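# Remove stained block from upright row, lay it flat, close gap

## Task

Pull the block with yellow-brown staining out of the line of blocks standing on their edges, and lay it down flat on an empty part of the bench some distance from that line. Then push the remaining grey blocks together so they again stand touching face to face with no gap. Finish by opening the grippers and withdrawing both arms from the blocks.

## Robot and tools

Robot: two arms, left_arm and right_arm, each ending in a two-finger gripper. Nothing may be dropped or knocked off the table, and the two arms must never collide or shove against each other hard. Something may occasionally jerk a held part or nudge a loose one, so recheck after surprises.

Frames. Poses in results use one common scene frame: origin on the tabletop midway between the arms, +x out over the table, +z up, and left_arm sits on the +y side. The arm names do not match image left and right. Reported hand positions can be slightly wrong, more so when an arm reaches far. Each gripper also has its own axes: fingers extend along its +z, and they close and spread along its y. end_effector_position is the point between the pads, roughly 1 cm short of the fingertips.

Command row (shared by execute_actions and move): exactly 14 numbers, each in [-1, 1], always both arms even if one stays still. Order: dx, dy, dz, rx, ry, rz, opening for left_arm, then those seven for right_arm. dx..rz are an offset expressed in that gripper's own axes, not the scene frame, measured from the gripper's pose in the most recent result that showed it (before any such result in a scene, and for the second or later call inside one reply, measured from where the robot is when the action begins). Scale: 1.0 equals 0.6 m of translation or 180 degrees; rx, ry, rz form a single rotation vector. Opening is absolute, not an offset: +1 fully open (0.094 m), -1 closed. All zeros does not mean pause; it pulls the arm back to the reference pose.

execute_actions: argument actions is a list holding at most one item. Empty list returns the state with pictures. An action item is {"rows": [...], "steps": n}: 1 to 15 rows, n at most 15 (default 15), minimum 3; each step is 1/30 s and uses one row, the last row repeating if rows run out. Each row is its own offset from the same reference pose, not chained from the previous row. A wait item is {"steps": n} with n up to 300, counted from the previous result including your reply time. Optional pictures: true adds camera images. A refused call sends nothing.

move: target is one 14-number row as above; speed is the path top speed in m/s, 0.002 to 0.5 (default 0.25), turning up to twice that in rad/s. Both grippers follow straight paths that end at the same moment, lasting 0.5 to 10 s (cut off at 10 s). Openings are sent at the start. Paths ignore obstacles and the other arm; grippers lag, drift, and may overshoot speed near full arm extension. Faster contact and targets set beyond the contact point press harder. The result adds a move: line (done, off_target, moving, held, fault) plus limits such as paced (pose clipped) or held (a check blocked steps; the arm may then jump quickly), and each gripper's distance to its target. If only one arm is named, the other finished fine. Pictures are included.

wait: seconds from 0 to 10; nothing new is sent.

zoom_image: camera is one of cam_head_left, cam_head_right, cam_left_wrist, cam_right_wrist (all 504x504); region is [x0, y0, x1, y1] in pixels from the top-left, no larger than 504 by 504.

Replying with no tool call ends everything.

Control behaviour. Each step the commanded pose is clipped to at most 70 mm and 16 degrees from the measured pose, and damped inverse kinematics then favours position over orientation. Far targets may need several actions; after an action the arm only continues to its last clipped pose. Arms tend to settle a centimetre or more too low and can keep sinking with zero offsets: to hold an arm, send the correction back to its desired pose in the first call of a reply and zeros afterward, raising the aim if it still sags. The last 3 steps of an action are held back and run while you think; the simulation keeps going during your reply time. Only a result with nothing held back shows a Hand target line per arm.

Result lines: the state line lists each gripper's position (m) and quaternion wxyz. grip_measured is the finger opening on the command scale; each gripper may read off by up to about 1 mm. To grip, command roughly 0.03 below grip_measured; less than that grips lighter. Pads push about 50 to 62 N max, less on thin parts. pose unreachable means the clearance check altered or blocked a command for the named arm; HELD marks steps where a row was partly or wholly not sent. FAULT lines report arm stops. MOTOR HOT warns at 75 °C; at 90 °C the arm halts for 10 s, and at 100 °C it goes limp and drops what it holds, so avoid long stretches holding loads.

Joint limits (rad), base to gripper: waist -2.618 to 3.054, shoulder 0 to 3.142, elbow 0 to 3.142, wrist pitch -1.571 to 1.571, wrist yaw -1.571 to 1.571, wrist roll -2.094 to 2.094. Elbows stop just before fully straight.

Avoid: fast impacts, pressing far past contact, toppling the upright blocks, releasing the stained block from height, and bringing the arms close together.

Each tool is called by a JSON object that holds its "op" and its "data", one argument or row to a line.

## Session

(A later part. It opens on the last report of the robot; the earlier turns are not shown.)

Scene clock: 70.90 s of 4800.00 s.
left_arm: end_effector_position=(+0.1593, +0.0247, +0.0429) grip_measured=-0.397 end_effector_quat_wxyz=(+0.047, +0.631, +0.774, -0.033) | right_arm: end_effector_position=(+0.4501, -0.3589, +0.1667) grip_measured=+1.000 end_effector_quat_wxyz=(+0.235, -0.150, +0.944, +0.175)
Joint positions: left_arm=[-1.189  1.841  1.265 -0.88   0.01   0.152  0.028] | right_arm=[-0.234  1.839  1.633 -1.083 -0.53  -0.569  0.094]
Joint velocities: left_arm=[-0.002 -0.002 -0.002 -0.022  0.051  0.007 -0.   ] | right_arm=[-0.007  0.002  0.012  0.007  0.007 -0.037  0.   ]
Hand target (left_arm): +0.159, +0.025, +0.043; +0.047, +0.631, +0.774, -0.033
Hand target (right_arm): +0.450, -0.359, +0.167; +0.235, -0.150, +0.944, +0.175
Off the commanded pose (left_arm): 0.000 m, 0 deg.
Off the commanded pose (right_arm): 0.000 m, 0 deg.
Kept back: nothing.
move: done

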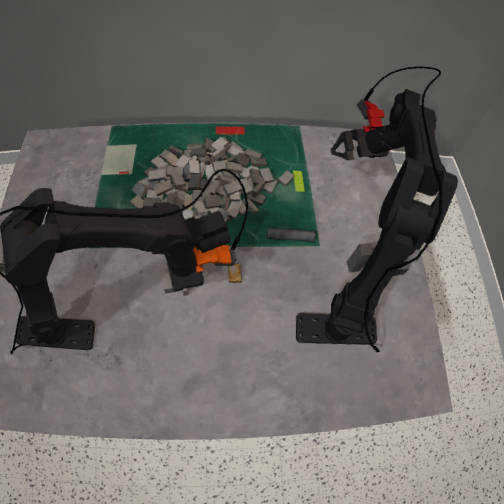

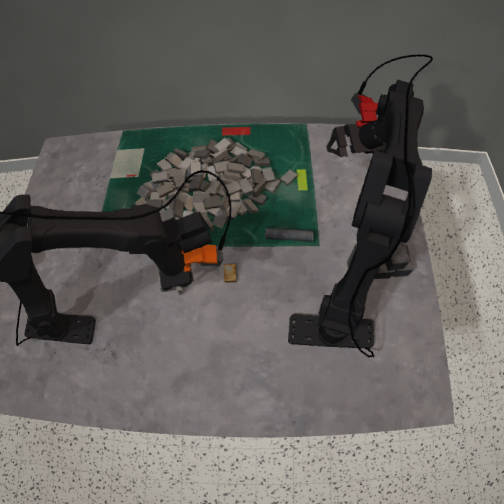

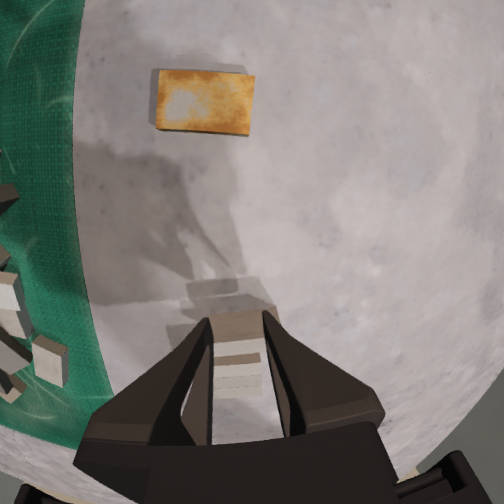

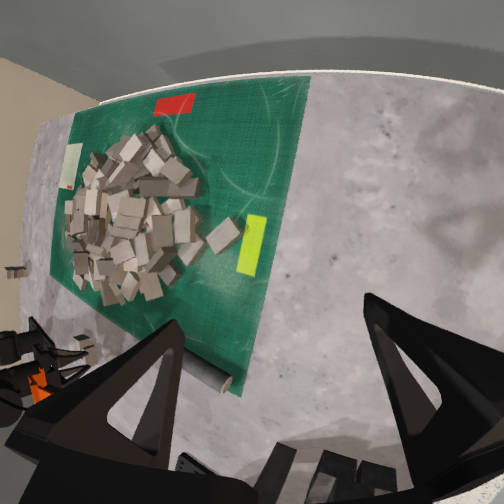

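{"op": "move", "data": {
  "target": [0.012,-0.004,0.0,0,0,0,0.4,0,0,0,0,0,0,1]
}}

{"op": "move", "data": {
  "target": [0.008,0,0.042,0,0,0,0.4,0,0,0,0,0,0,1],
  "speed": 0.04
}}

{"op": "move", "data": {
  "target": [0,0,0,0,0,0,-0.4,0,0,0,0,0,0,1]
}}

{"op": "move", "data": {
  "target": [0.015,0.025,-0.005,0,0,0,-0.4,0,0,0,0,0,0,1],
  "speed": 0.02
}}

Scene clock: 71.87 s of 4800.00 s.
left_arm: end_effector_position=(+0.1577, +0.0290, +0.0394) grip_measured=+0.397 end_effector_quat_wxyz=(+0.042, +0.631, +0.774, -0.030) | right_arm: end_effector_position=(+0.4501, -0.3591, +0.1666) grip_measured=+1.000 end_effector_quat_wxyz=(+0.235, -0.150, +0.944, +0.174)
Joint positions: left_arm=[-1.189  1.839  1.248 -0.877  0.01   0.152  0.066] | right_arm=[-0.234  1.839  1.633 -1.083 -0.529 -0.569  0.094]
Joint velocities: left_arm=[-0.012  0.007  0.017  0.037 -0.125  0.022 -0.   ] | right_arm=[ 0.002  0.002  0.012 -0.007 -0.007 -0.007  0.   ]
Hand target (left_arm): +0.156, +0.031, +0.042; +0.046, +0.631, +0.774, -0.033
Hand target (right_arm): +0.450, -0.359, +0.167; +0.235, -0.150, +0.944, +0.175
Off the commanded pose (left_arm): 0.004 m, 1 deg.
Off the commanded pose (right_arm): 0.000 m, 0 deg.
Kept back: nothing.
move: done

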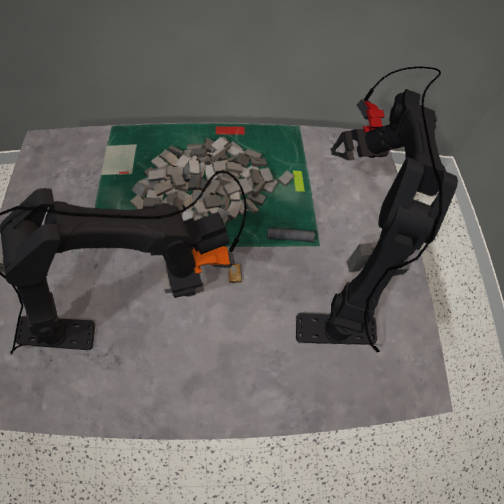

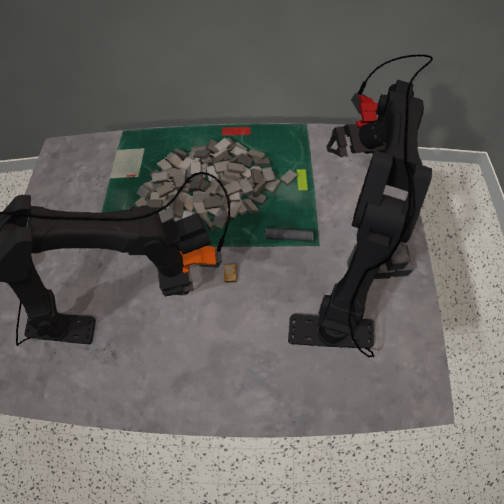

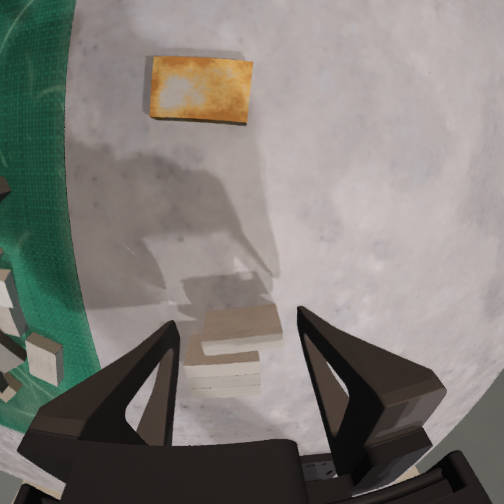

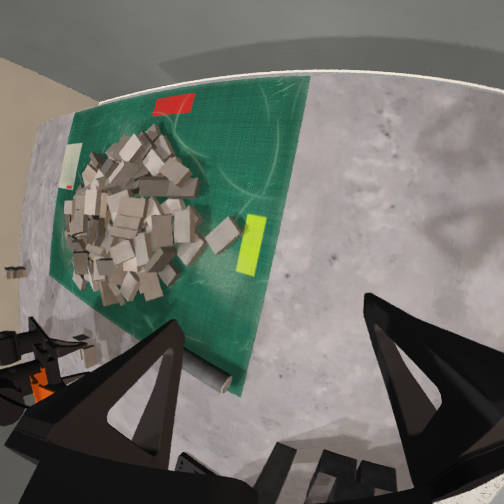

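Scene clock: 72.90 s of 4800.00 s.
left_arm: end_effector_position=(+0.1586, +0.0267, +0.0243) grip_measured=+0.397 end_effector_quat_wxyz=(+0.051, +0.630, +0.774, -0.036) | right_arm: end_effector_position=(+0.4500, -0.3593, +0.1664) grip_measured=+1.000 end_effector_quat_wxyz=(+0.234, -0.150, +0.945, +0.174)
Joint positions: left_arm=[-1.189  1.851  1.197 -0.792  0.01   0.152  0.066] | right_arm=[-0.234  1.839  1.633 -1.083 -0.528 -0.569  0.094]
Joint velocities: left_arm=[-0.012 -0.037 -0.002  0.066 -0.007  0.007 -0.001] | right_arm=[ 0.012 -0.002 -0.017  0.022  0.007  0.007  0.   ]
Hand target (left_arm): +0.158, +0.031, +0.014; +0.042, +0.631, +0.774, -0.030
Hand target (right_arm): +0.450, -0.359, +0.167; +0.235, -0.150, +0.944, +0.174
Off the commanded pose (left_arm): 0.011 m, 1 deg.
Off the commanded pose (right_arm): 0.000 m, 0 deg.
Kept back: nothing.
move: off_target (left_arm)

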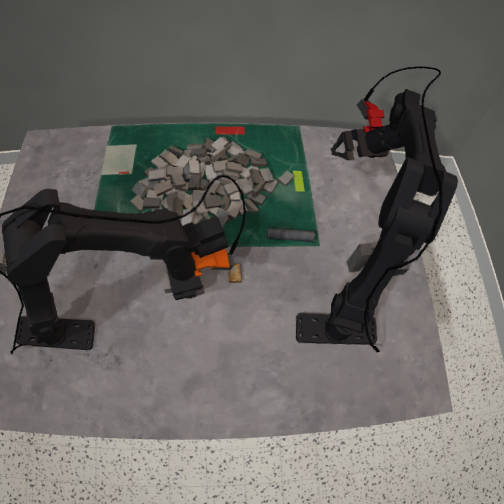

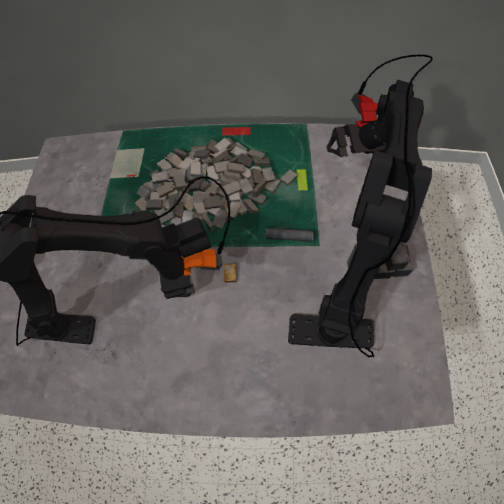

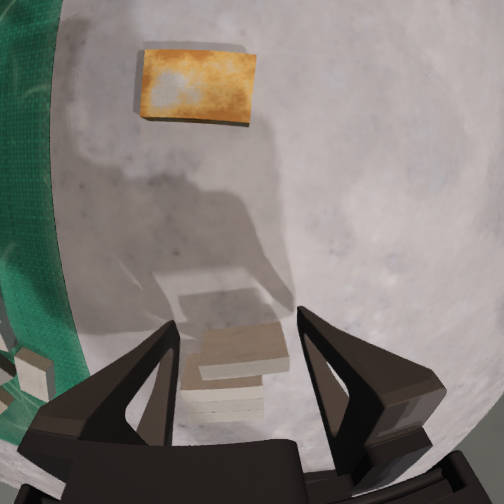

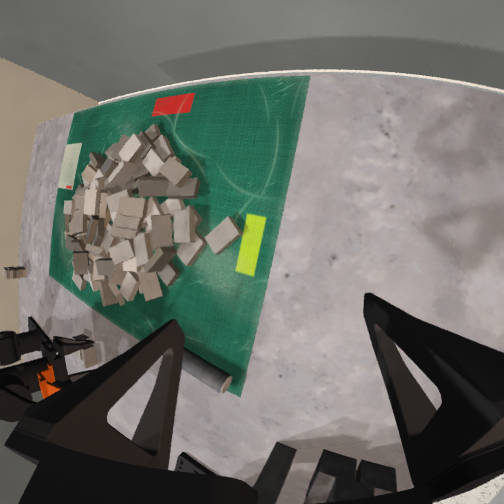

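Scene clock: 73.40 s of 4800.00 s.
left_arm: end_effector_position=(+0.1585, +0.0266, +0.0243) grip_measured=-0.094 end_effector_quat_wxyz=(+0.051, +0.630, +0.774, -0.036) | right_arm: end_effector_position=(+0.4500, -0.3595, +0.1663) grip_measured=+1.000 end_effector_quat_wxyz=(+0.234, -0.150, +0.945, +0.173)
Joint positions: left_arm=[-1.189  1.851  1.197 -0.792  0.01   0.152  0.043] | right_arm=[-0.234  1.839  1.633 -1.083 -0.527 -0.569  0.094]
Joint velocities: left_arm=[-0.012 -0.017 -0.012 -0.007  0.051  0.051 -0.001] | right_arm=[-0.007  0.002 -0.022  0.022  0.037 -0.022  0.   ]
Hand target (left_arm): +0.159, +0.027, +0.024; +0.051, +0.630, +0.774, -0.036
Hand target (right_arm): +0.450, -0.359, +0.166; +0.234, -0.150, +0.945, +0.174
Off the commanded pose (left_arm): 0.000 m, 0 deg.
Off the commanded pose (right_arm): 0.000 m, 0 deg.
Kept back: nothing.
move: done

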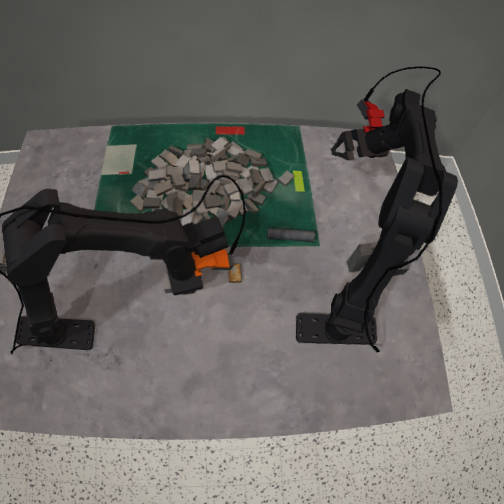

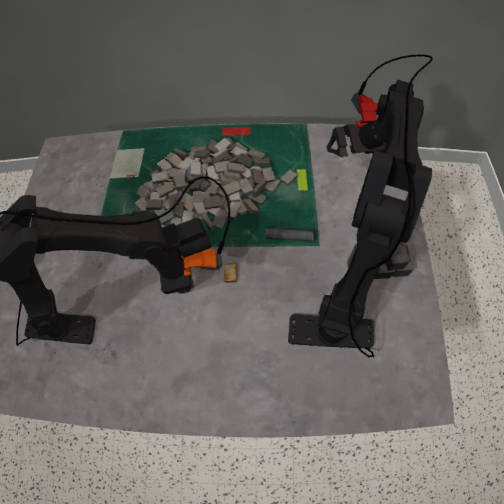

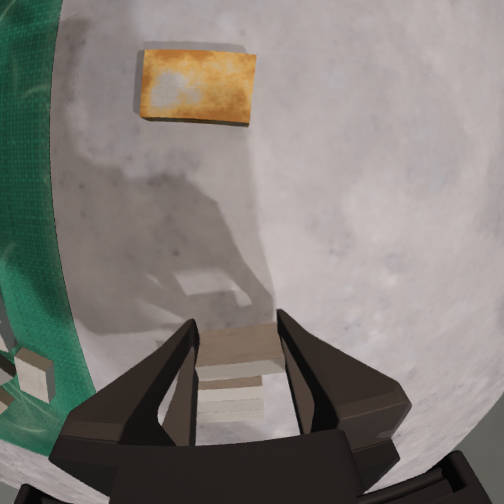

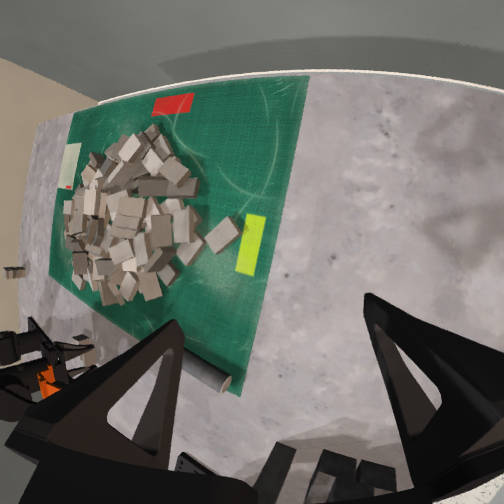

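Scene clock: 74.53 s of 4800.00 s.
left_arm: end_effector_position=(+0.1703, +0.0312, +0.0243) grip_measured=-0.094 end_effector_quat_wxyz=(+0.052, +0.630, +0.774, -0.035) | right_arm: end_effector_position=(+0.4500, -0.3597, +0.1662) grip_measured=+1.000 end_effector_quat_wxyz=(+0.234, -0.150, +0.945, +0.173)
Joint positions: left_arm=[-1.153  1.851  1.197 -0.792  0.013  0.188  0.043] | right_arm=[-0.234  1.839  1.633 -1.083 -0.526 -0.569  0.094]
Joint velocities: left_arm=[ 0.002  0.002  0.012  0.007 -0.007  0.037 -0.   ] | right_arm=[ 0.007  0.007 -0.022  0.022 -0.007 -0.081  0.   ]
Hand target (left_arm): +0.171, +0.039, +0.026; +0.051, +0.630, +0.774, -0.036
Hand target (right_arm): +0.450, -0.360, +0.166; +0.234, -0.150, +0.945, +0.173
Off the commanded pose (left_arm): 0.008 m, 0 deg.
Off the commanded pose (right_arm): 0.000 m, 0 deg.
Kept back: nothing.
move: done

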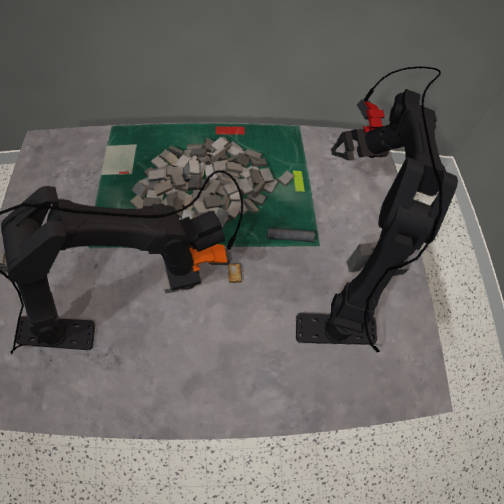

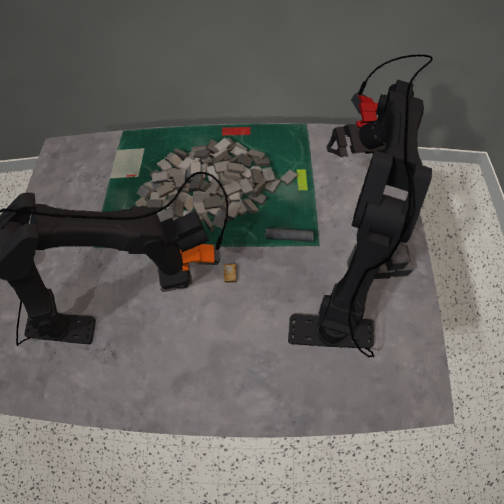

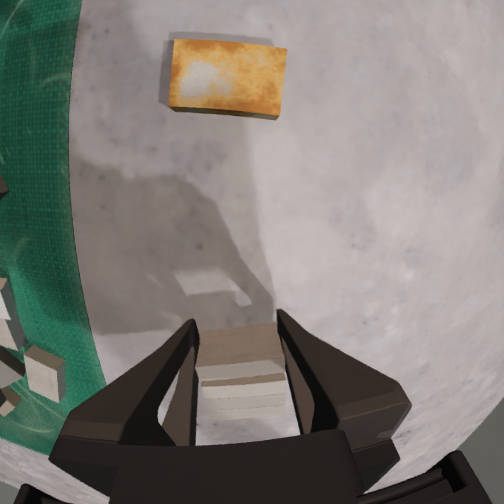

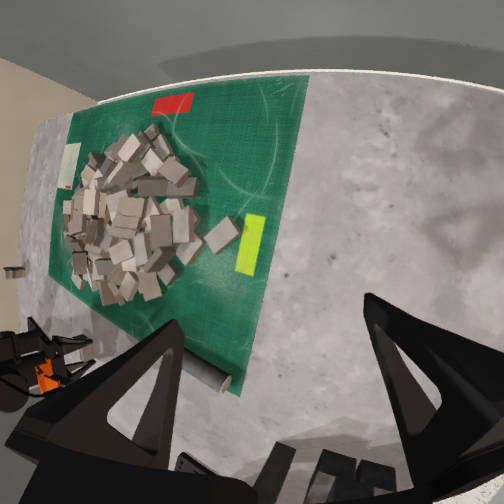

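Aligned sideways now; push in along the row.

{"op": "move", "data": {
  "target": [0.02,-0.002,-0.002,0,0,0,-0.4,0,0,0,0,0,0,1],
  "speed": 0.015
}}

{"op": "move", "data": {
  "target": [0,0,-0.002,0,0,0,0.4,0,0,0,0,0,0,1]
}}

{"op": "move", "data": {
  "target": [0,0,-0.13,0,0,0,0.8,0,0,0,0,0,0,1],
  "speed": 0.1
}}

Scene clock: 75.80 s of 4800.00 s.
left_arm: end_effector_position=(+0.1685, +0.0355, +0.0242) grip_measured=-0.094 end_effector_quat_wxyz=(+0.055, +0.631, +0.773, -0.037) | right_arm: end_effector_position=(+0.4499, -0.3599, +0.1661) grip_measured=+1.000 end_effector_quat_wxyz=(+0.234, -0.150, +0.945, +0.172)
Joint positions: left_arm=[-1.153  1.829  1.167 -0.776  0.013  0.189  0.043] | right_arm=[-0.234  1.839  1.633 -1.083 -0.524 -0.569  0.094]
Joint velocities: left_arm=[-0.002  0.012  0.007  0.037 -0.066  0.037 -0.   ] | right_arm=[ 0.012 -0.017 -0.002  0.022 -0.022 -0.022  0.   ]
Hand target (left_arm): +0.167, +0.043, +0.024; +0.052, +0.630, +0.774, -0.035
Hand target (right_arm): +0.450, -0.360, +0.166; +0.234, -0.150, +0.945, +0.173
Off the commanded pose (left_arm): 0.008 m, 0 deg.
Off the commanded pose (right_arm): 0.000 m, 0 deg.
Kept back: nothing.
move: done

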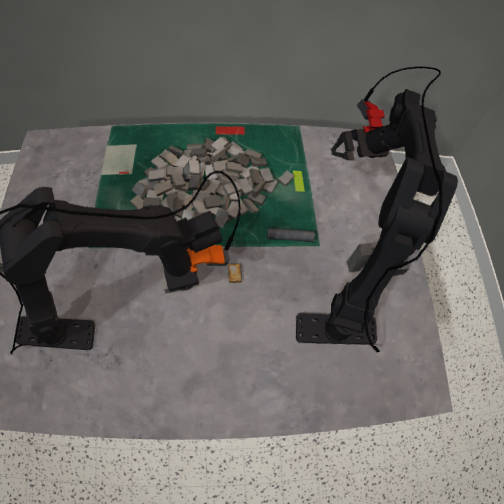

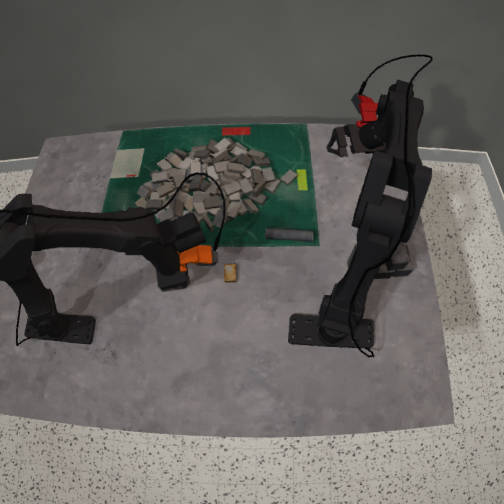

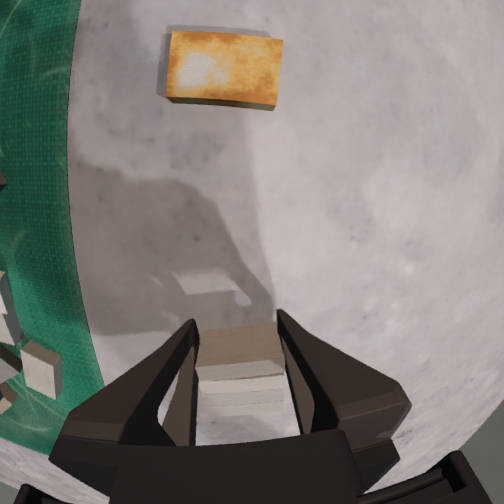

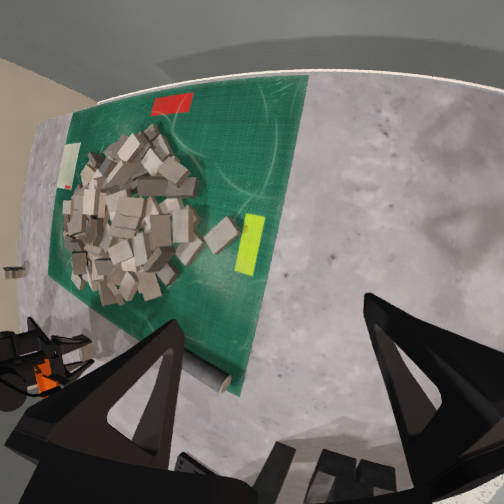

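Scene clock: 76.50 s of 4800.00 s.
left_arm: end_effector_position=(+0.1686, +0.0355, +0.0242) grip_measured=+0.397 end_effector_quat_wxyz=(+0.055, +0.631, +0.773, -0.037) | right_arm: end_effector_position=(+0.4499, -0.3601, +0.1660) grip_measured=+1.000 end_effector_quat_wxyz=(+0.233, -0.150, +0.945, +0.171)
Joint positions: left_arm=[-1.153  1.829  1.167 -0.776  0.012  0.189  0.066] | right_arm=[-0.234  1.839  1.633 -1.083 -0.523 -0.569  0.094]
Joint velocities: left_arm=[ 0.012  0.002 -0.007  0.022  0.051 -0.081 -0.   ] | right_arm=[-0.007  0.007 -0.017 -0.037 -0.007 -0.022  0.   ]
Hand target (left_arm): +0.168, +0.036, +0.025; +0.055, +0.631, +0.773, -0.037
Hand target (right_arm): +0.450, -0.360, +0.166; +0.234, -0.150, +0.945, +0.172
Off the commanded pose (left_arm): 0.001 m, 0 deg.
Off the commanded pose (right_arm): 0.000 m, 0 deg.
Kept back: nothing.
move: done

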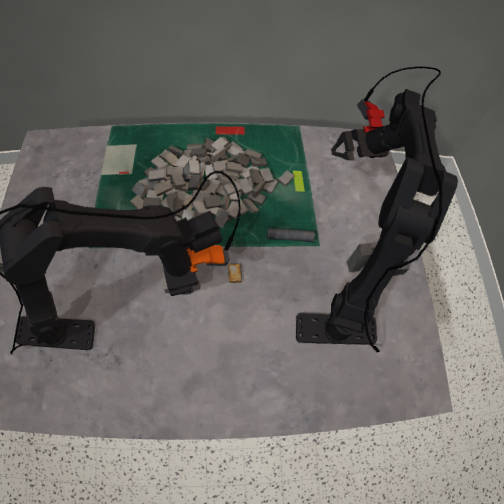

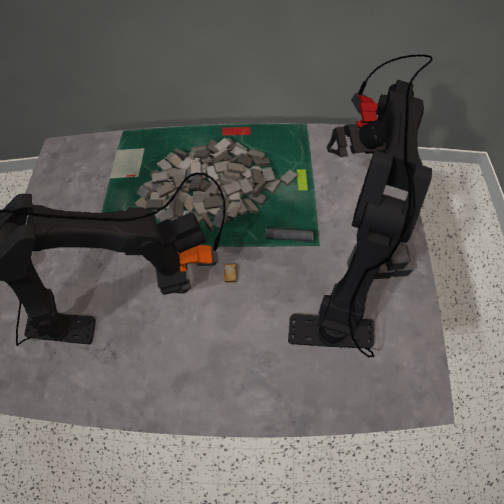

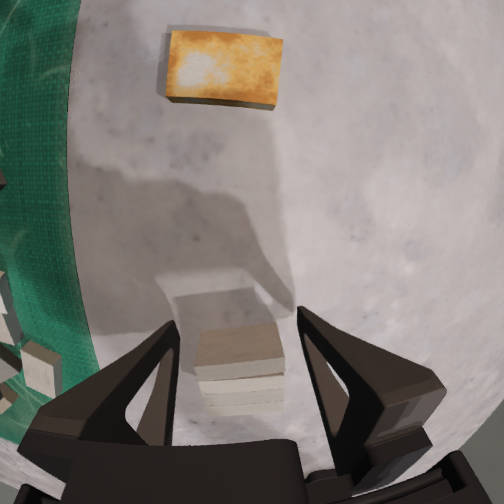

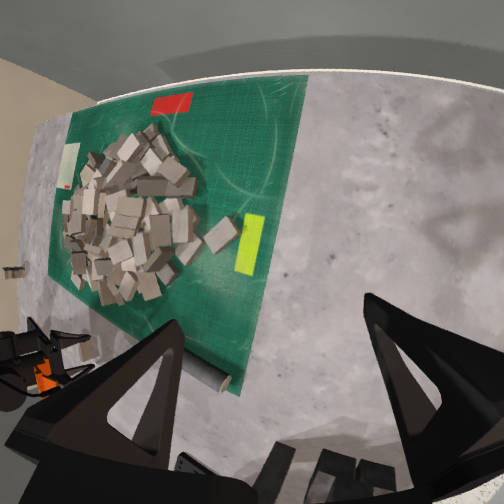

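Scene clock: 77.87 s of 4800.00 s.
left_arm: end_effector_position=(+0.1642, +0.0461, +0.0909) grip_measured=+0.797 end_effector_quat_wxyz=(+0.048, +0.631, +0.774, -0.033) | right_arm: end_effector_position=(+0.4499, -0.3603, +0.1659) grip_measured=+1.000 end_effector_quat_wxyz=(+0.233, -0.150, +0.945, +0.171)
Joint positions: left_arm=[-1.153  1.727  1.321 -1.048  0.012  0.189  0.084] | right_arm=[-0.234  1.839  1.633 -1.083 -0.522 -0.569  0.094]
Joint velocities: left_arm=[-0.012 -0.012 -0.002 -0.081  0.007 -0.022  0.001] | right_arm=[ 0.012 -0.017 -0.022  0.022  0.007 -0.007  0.   ]
Hand target (left_arm): +0.165, +0.045, +0.102; +0.055, +0.631, +0.773, -0.037
Hand target (right_arm): +0.450, -0.360, +0.166; +0.234, -0.150, +0.945, +0.172
Off the commanded pose (left_arm): 0.011 m, 1 deg.
Off the commanded pose (right_arm): 0.000 m, 0 deg.
Kept back: nothing.
move: off_target (left_arm)

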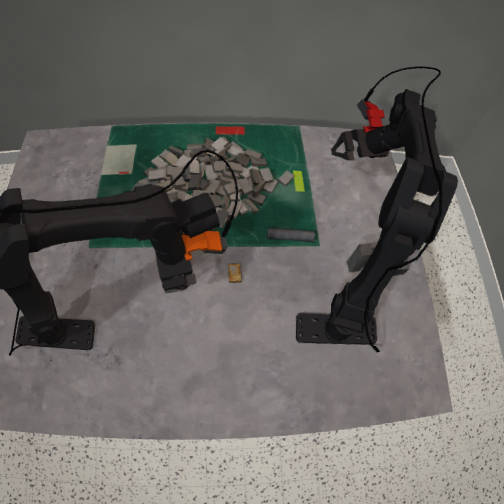

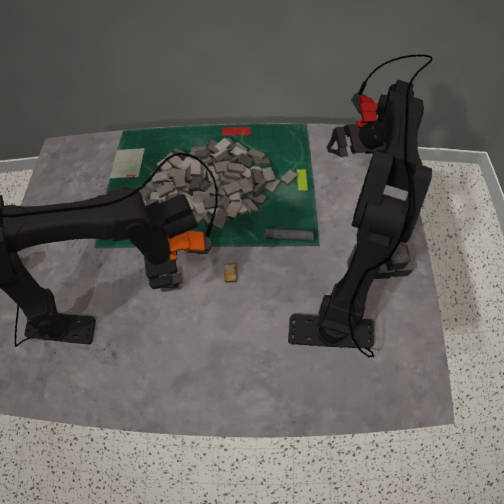

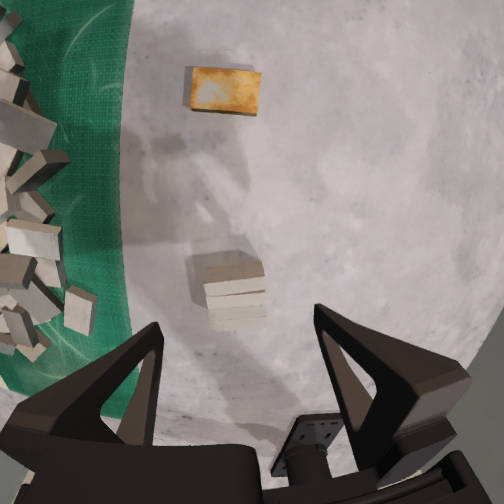

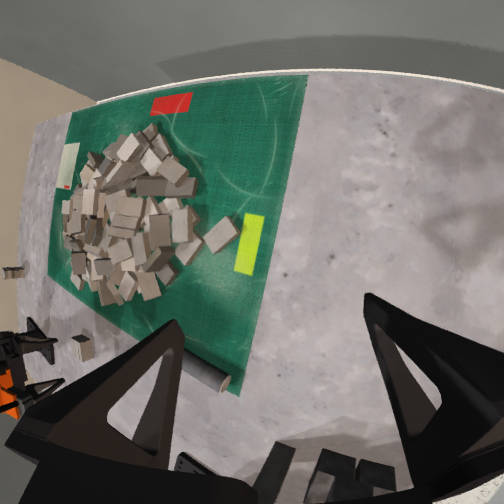

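{"op": "move", "data": {
  "target": [0,0,0,0,0,-0.5,0.8,0,0,0,0,0,0,1]
}}

{"op": "move", "data": {
  "target": [0,0,0.115,0,0,0,0.8,0,0,0,0,0,0,1],
  "speed": 0.08
}}

Scene clock: 81.83 s of 4800.00 s.
left_arm: end_effector_position=(+0.1640, +0.0464, +0.0909) grip_measured=+0.797 end_effector_quat_wxyz=(+0.011, -0.095, +0.994, -0.057) | right_arm: end_effector_position=(+0.4498, -0.3605, +0.1658) grip_measured=+1.000 end_effector_quat_wxyz=(+0.233, -0.150, +0.946, +0.170)
Joint positions: left_arm=[-1.153  1.727  1.321 -1.05   0.012 -1.369  0.084] | right_arm=[-0.234  1.839  1.633 -1.083 -0.52  -0.569  0.094]
Joint velocities: left_arm=[-0.002  0.007  0.002 -0.051 -0.022 -0.037 -0.001] | right_arm=[ 0.027 -0.002 -0.007 -0.022 -0.007  0.022  0.   ]
Hand target (left_arm): +0.164, +0.046, +0.091; +0.011, -0.101, +0.993, -0.057
Hand target (right_arm): +0.450, -0.360, +0.166; +0.233, -0.150, +0.946, +0.171
Off the commanded pose (left_arm): 0.000 m, 1 deg.
Off the commanded pose (right_arm): 0.000 m, 0 deg.
Kept back: nothing.
move: done

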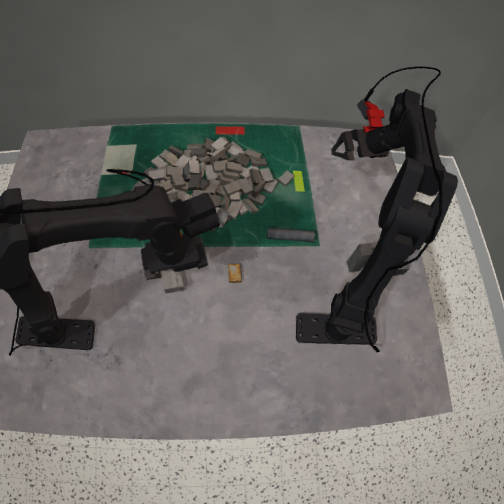

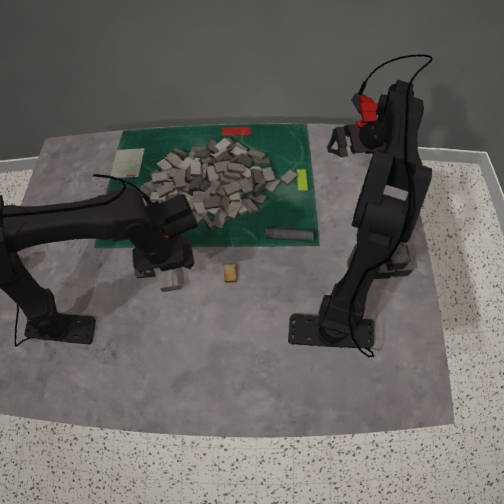

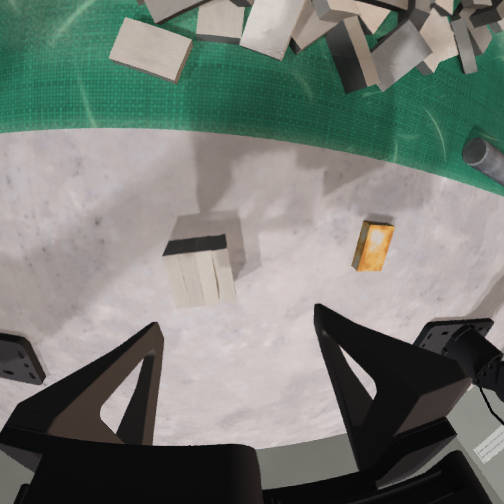

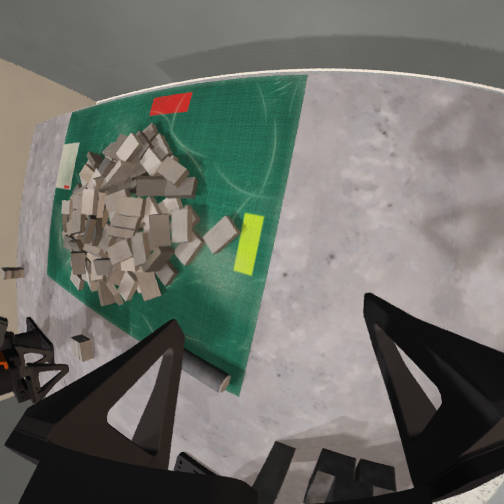

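Scene clock: 82.93 s of 4800.00 s.
left_arm: end_effector_position=(+0.1658, +0.0421, +0.0474) grip_measured=+0.797 end_effector_quat_wxyz=(+0.011, -0.095, +0.994, -0.058) | right_arm: end_effector_position=(+0.4498, -0.3607, +0.1657) grip_measured=+1.000 end_effector_quat_wxyz=(+0.233, -0.150, +0.946, +0.170)
Joint positions: left_arm=[-1.153  1.784  1.21  -0.88   0.012 -1.369  0.084] | right_arm=[-0.234  1.839  1.633 -1.083 -0.519 -0.569  0.094]
Joint velocities: left_arm=[-0.002  0.002 -0.017  0.051  0.051 -0.022  0.   ] | right_arm=[-0.007  0.012 -0.022 -0.007 -0.051 -0.051  0.   ]
Hand target (left_arm): +0.166, +0.041, +0.024; +0.011, -0.095, +0.994, -0.055
Hand target (right_arm): +0.450, -0.361, +0.166; +0.233, -0.150, +0.946, +0.170
Off the commanded pose (left_arm): 0.025 m, 0 deg.
Off the commanded pose (right_arm): 0.000 m, 0 deg.
Kept back: nothing.
move: off_target (left_arm)

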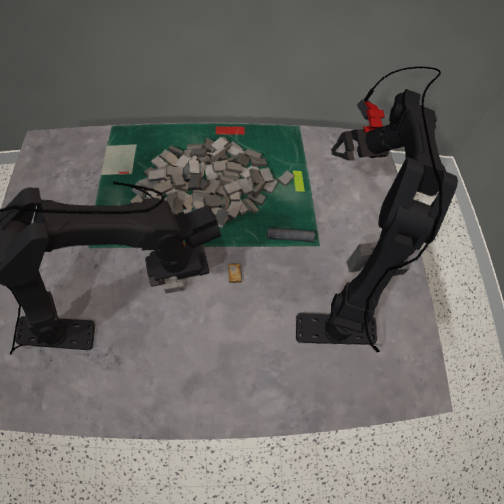

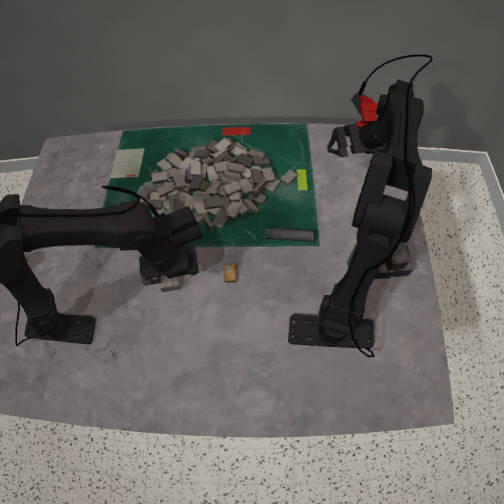

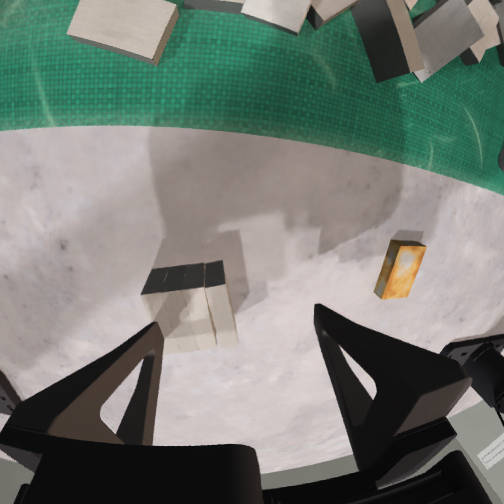

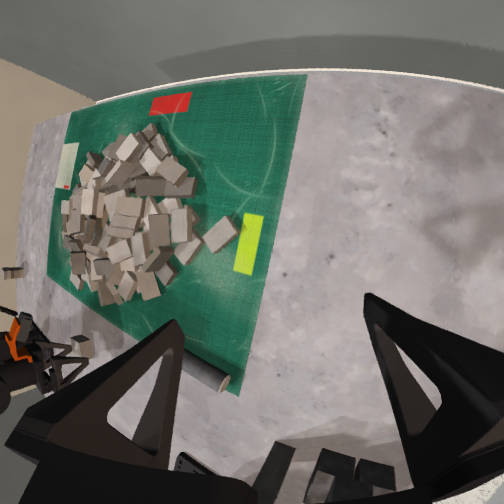

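{"op": "move", "data": {
  "target": [0,0,-0.03,0,0,0,0.9,0,0,0,0,0,0,1],
  "speed": 0.06
}}

{"op": "move", "data": {
  "target": [0,0.042,0,0,0,0,0.9,0,0,0,0,0,0,1],
  "speed": 0.08
}}

{"op": "move", "data": {
  "target": [0,0,0.04,0,0,0,0.9,0,0,0,0,0,0,1],
  "speed": 0.04
}}

Scene clock: 83.93 s of 4800.00 s.
left_arm: end_effector_position=(+0.1644, +0.0465, +0.0514) grip_measured=+0.897 end_effector_quat_wxyz=(+0.009, -0.095, +0.994, -0.047) | right_arm: end_effector_position=(+0.4498, -0.3609, +0.1656) grip_measured=+1.000 end_effector_quat_wxyz=(+0.233, -0.150, +0.946, +0.169)
Joint positions: left_arm=[-1.153  1.78   1.225 -0.92   0.01  -1.369  0.089] | right_arm=[-0.234  1.839  1.633 -1.083 -0.518 -0.569  0.094]
Joint velocities: left_arm=[ 0.007  0.007  0.002 -0.081 -0.007 -0.066 -0.001] | right_arm=[-0.007 -0.007  0.012  0.037  0.022 -0.139  0.   ]
Hand target (left_arm): +0.165, +0.044, +0.065; +0.011, -0.095, +0.994, -0.058
Hand target (right_arm): +0.450, -0.361, +0.166; +0.233, -0.150, +0.946, +0.170
Off the commanded pose (left_arm): 0.014 m, 1 deg.
Off the commanded pose (right_arm): 0.000 m, 0 deg.
Kept back: nothing.
move: off_target (left_arm)

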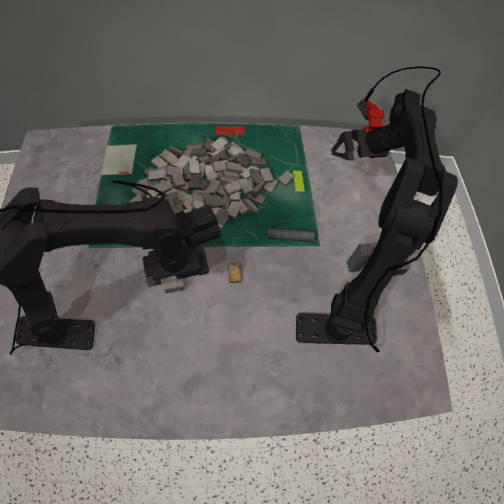

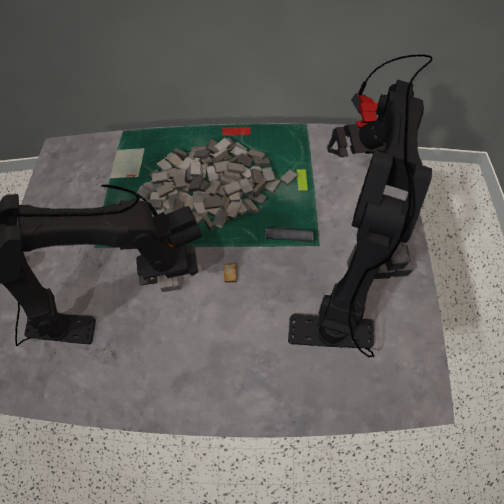

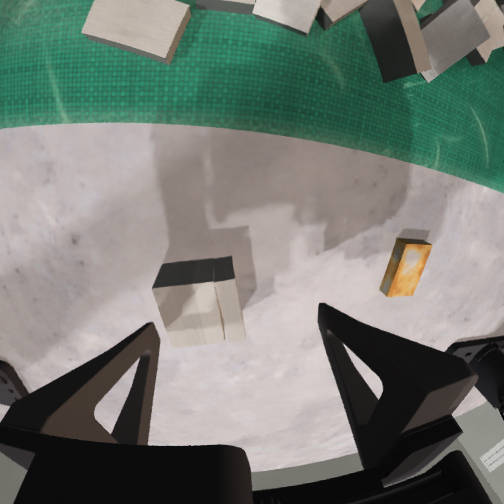

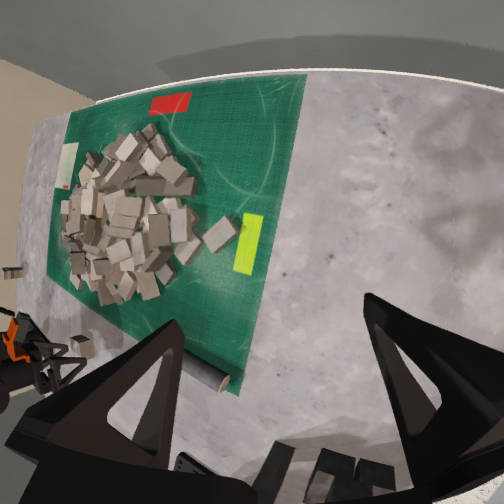

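Scene clock: 84.67 s of 4800.00 s.
left_arm: end_effector_position=(+0.1560, +0.0668, +0.0484) grip_measured=+0.897 end_effector_quat_wxyz=(+0.008, -0.093, +0.995, -0.042) | right_arm: end_effector_position=(+0.4497, -0.3611, +0.1655) grip_measured=+1.000 end_effector_quat_wxyz=(+0.232, -0.149, +0.946, +0.169)
Joint positions: left_arm=[-1.153  1.714  1.135 -0.907  0.01  -1.365  0.089] | right_arm=[-0.234  1.839  1.633 -1.083 -0.517 -0.569  0.094]
Joint velocities: left_arm=[ 0.007 -0.002  0.007 -0.051 -0.022 -0.022 -0.001] | right_arm=[-0.012  0.002  0.012  0.066  0.022 -0.022  0.   ]
Hand target (left_arm): +0.160, +0.071, +0.049; +0.010, -0.095, +0.994, -0.047
Hand target (right_arm): +0.450, -0.361, +0.166; +0.233, -0.150, +0.946, +0.169
Off the commanded pose (left_arm): 0.006 m, 1 deg.
Off the commanded pose (right_arm): 0.000 m, 0 deg.
Kept back: nothing.
move: done

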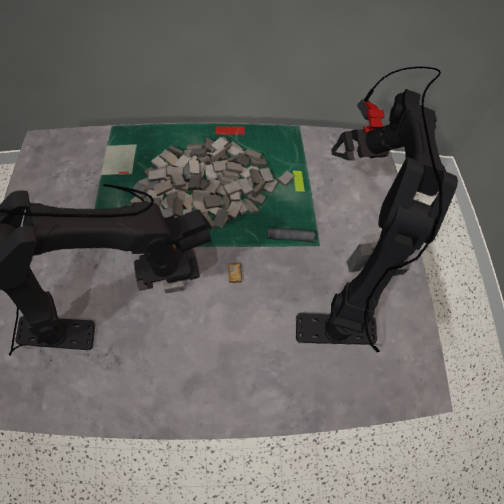

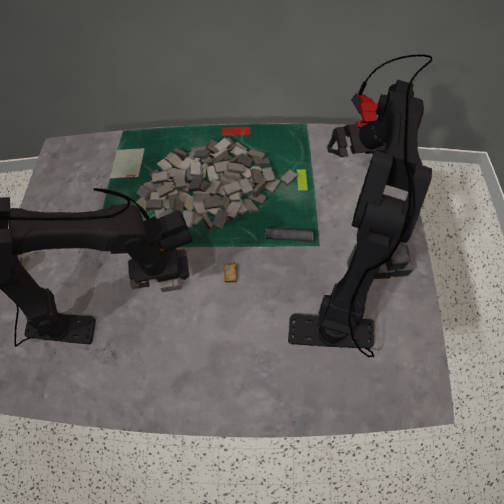

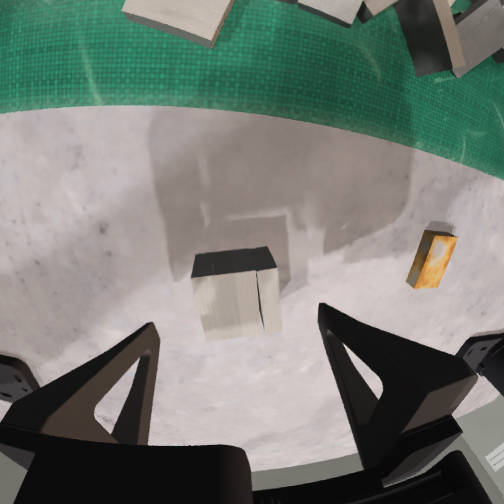

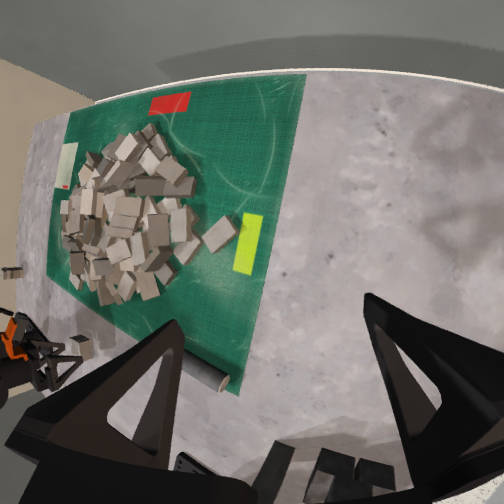

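Scene clock: 85.70 s of 4800.00 s.
left_arm: end_effector_position=(+0.1586, +0.0605, +0.0337) grip_measured=+0.897 end_effector_quat_wxyz=(+0.011, -0.093, +0.994, -0.053) | right_arm: end_effector_position=(+0.4497, -0.3612, +0.1654) grip_measured=+1.000 end_effector_quat_wxyz=(+0.232, -0.149, +0.946, +0.168)
Joint positions: left_arm=[-1.153  1.74   1.1   -0.824  0.01  -1.365  0.089] | right_arm=[-0.234  1.839  1.633 -1.083 -0.516 -0.569  0.094]
Joint velocities: left_arm=[-0.002 -0.007 -0.012 -0.007  0.037 -0.007  0.   ] | right_arm=[-0.012 -0.002 -0.022 -0.022 -0.007 -0.022  0.   ]
Hand target (left_arm): +0.157, +0.065, +0.025; +0.008, -0.093, +0.995, -0.041
Hand target (right_arm): +0.450, -0.361, +0.165; +0.232, -0.149, +0.946, +0.169
Off the commanded pose (left_arm): 0.010 m, 1 deg.
Off the commanded pose (right_arm): 0.000 m, 0 deg.
Kept back: nothing.
move: done

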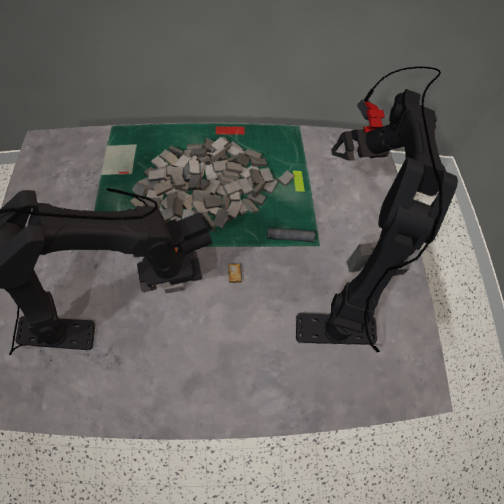

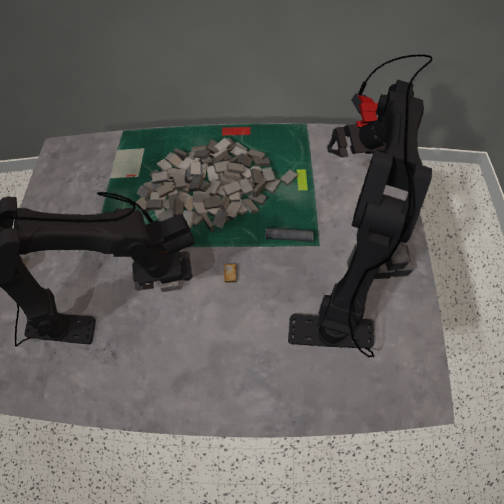

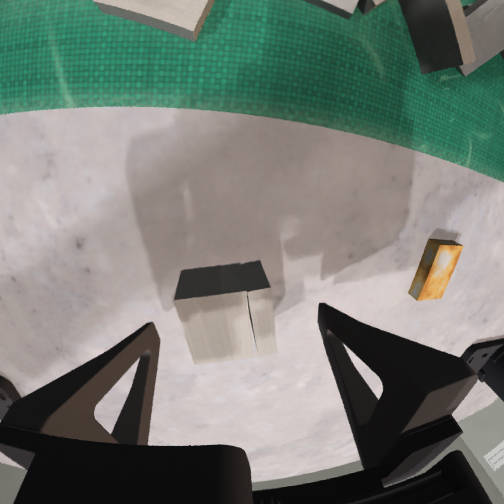

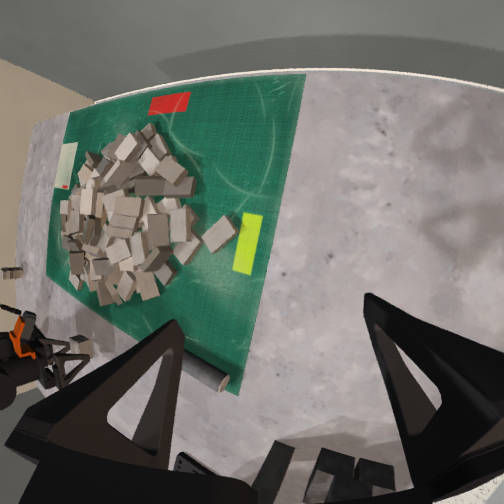

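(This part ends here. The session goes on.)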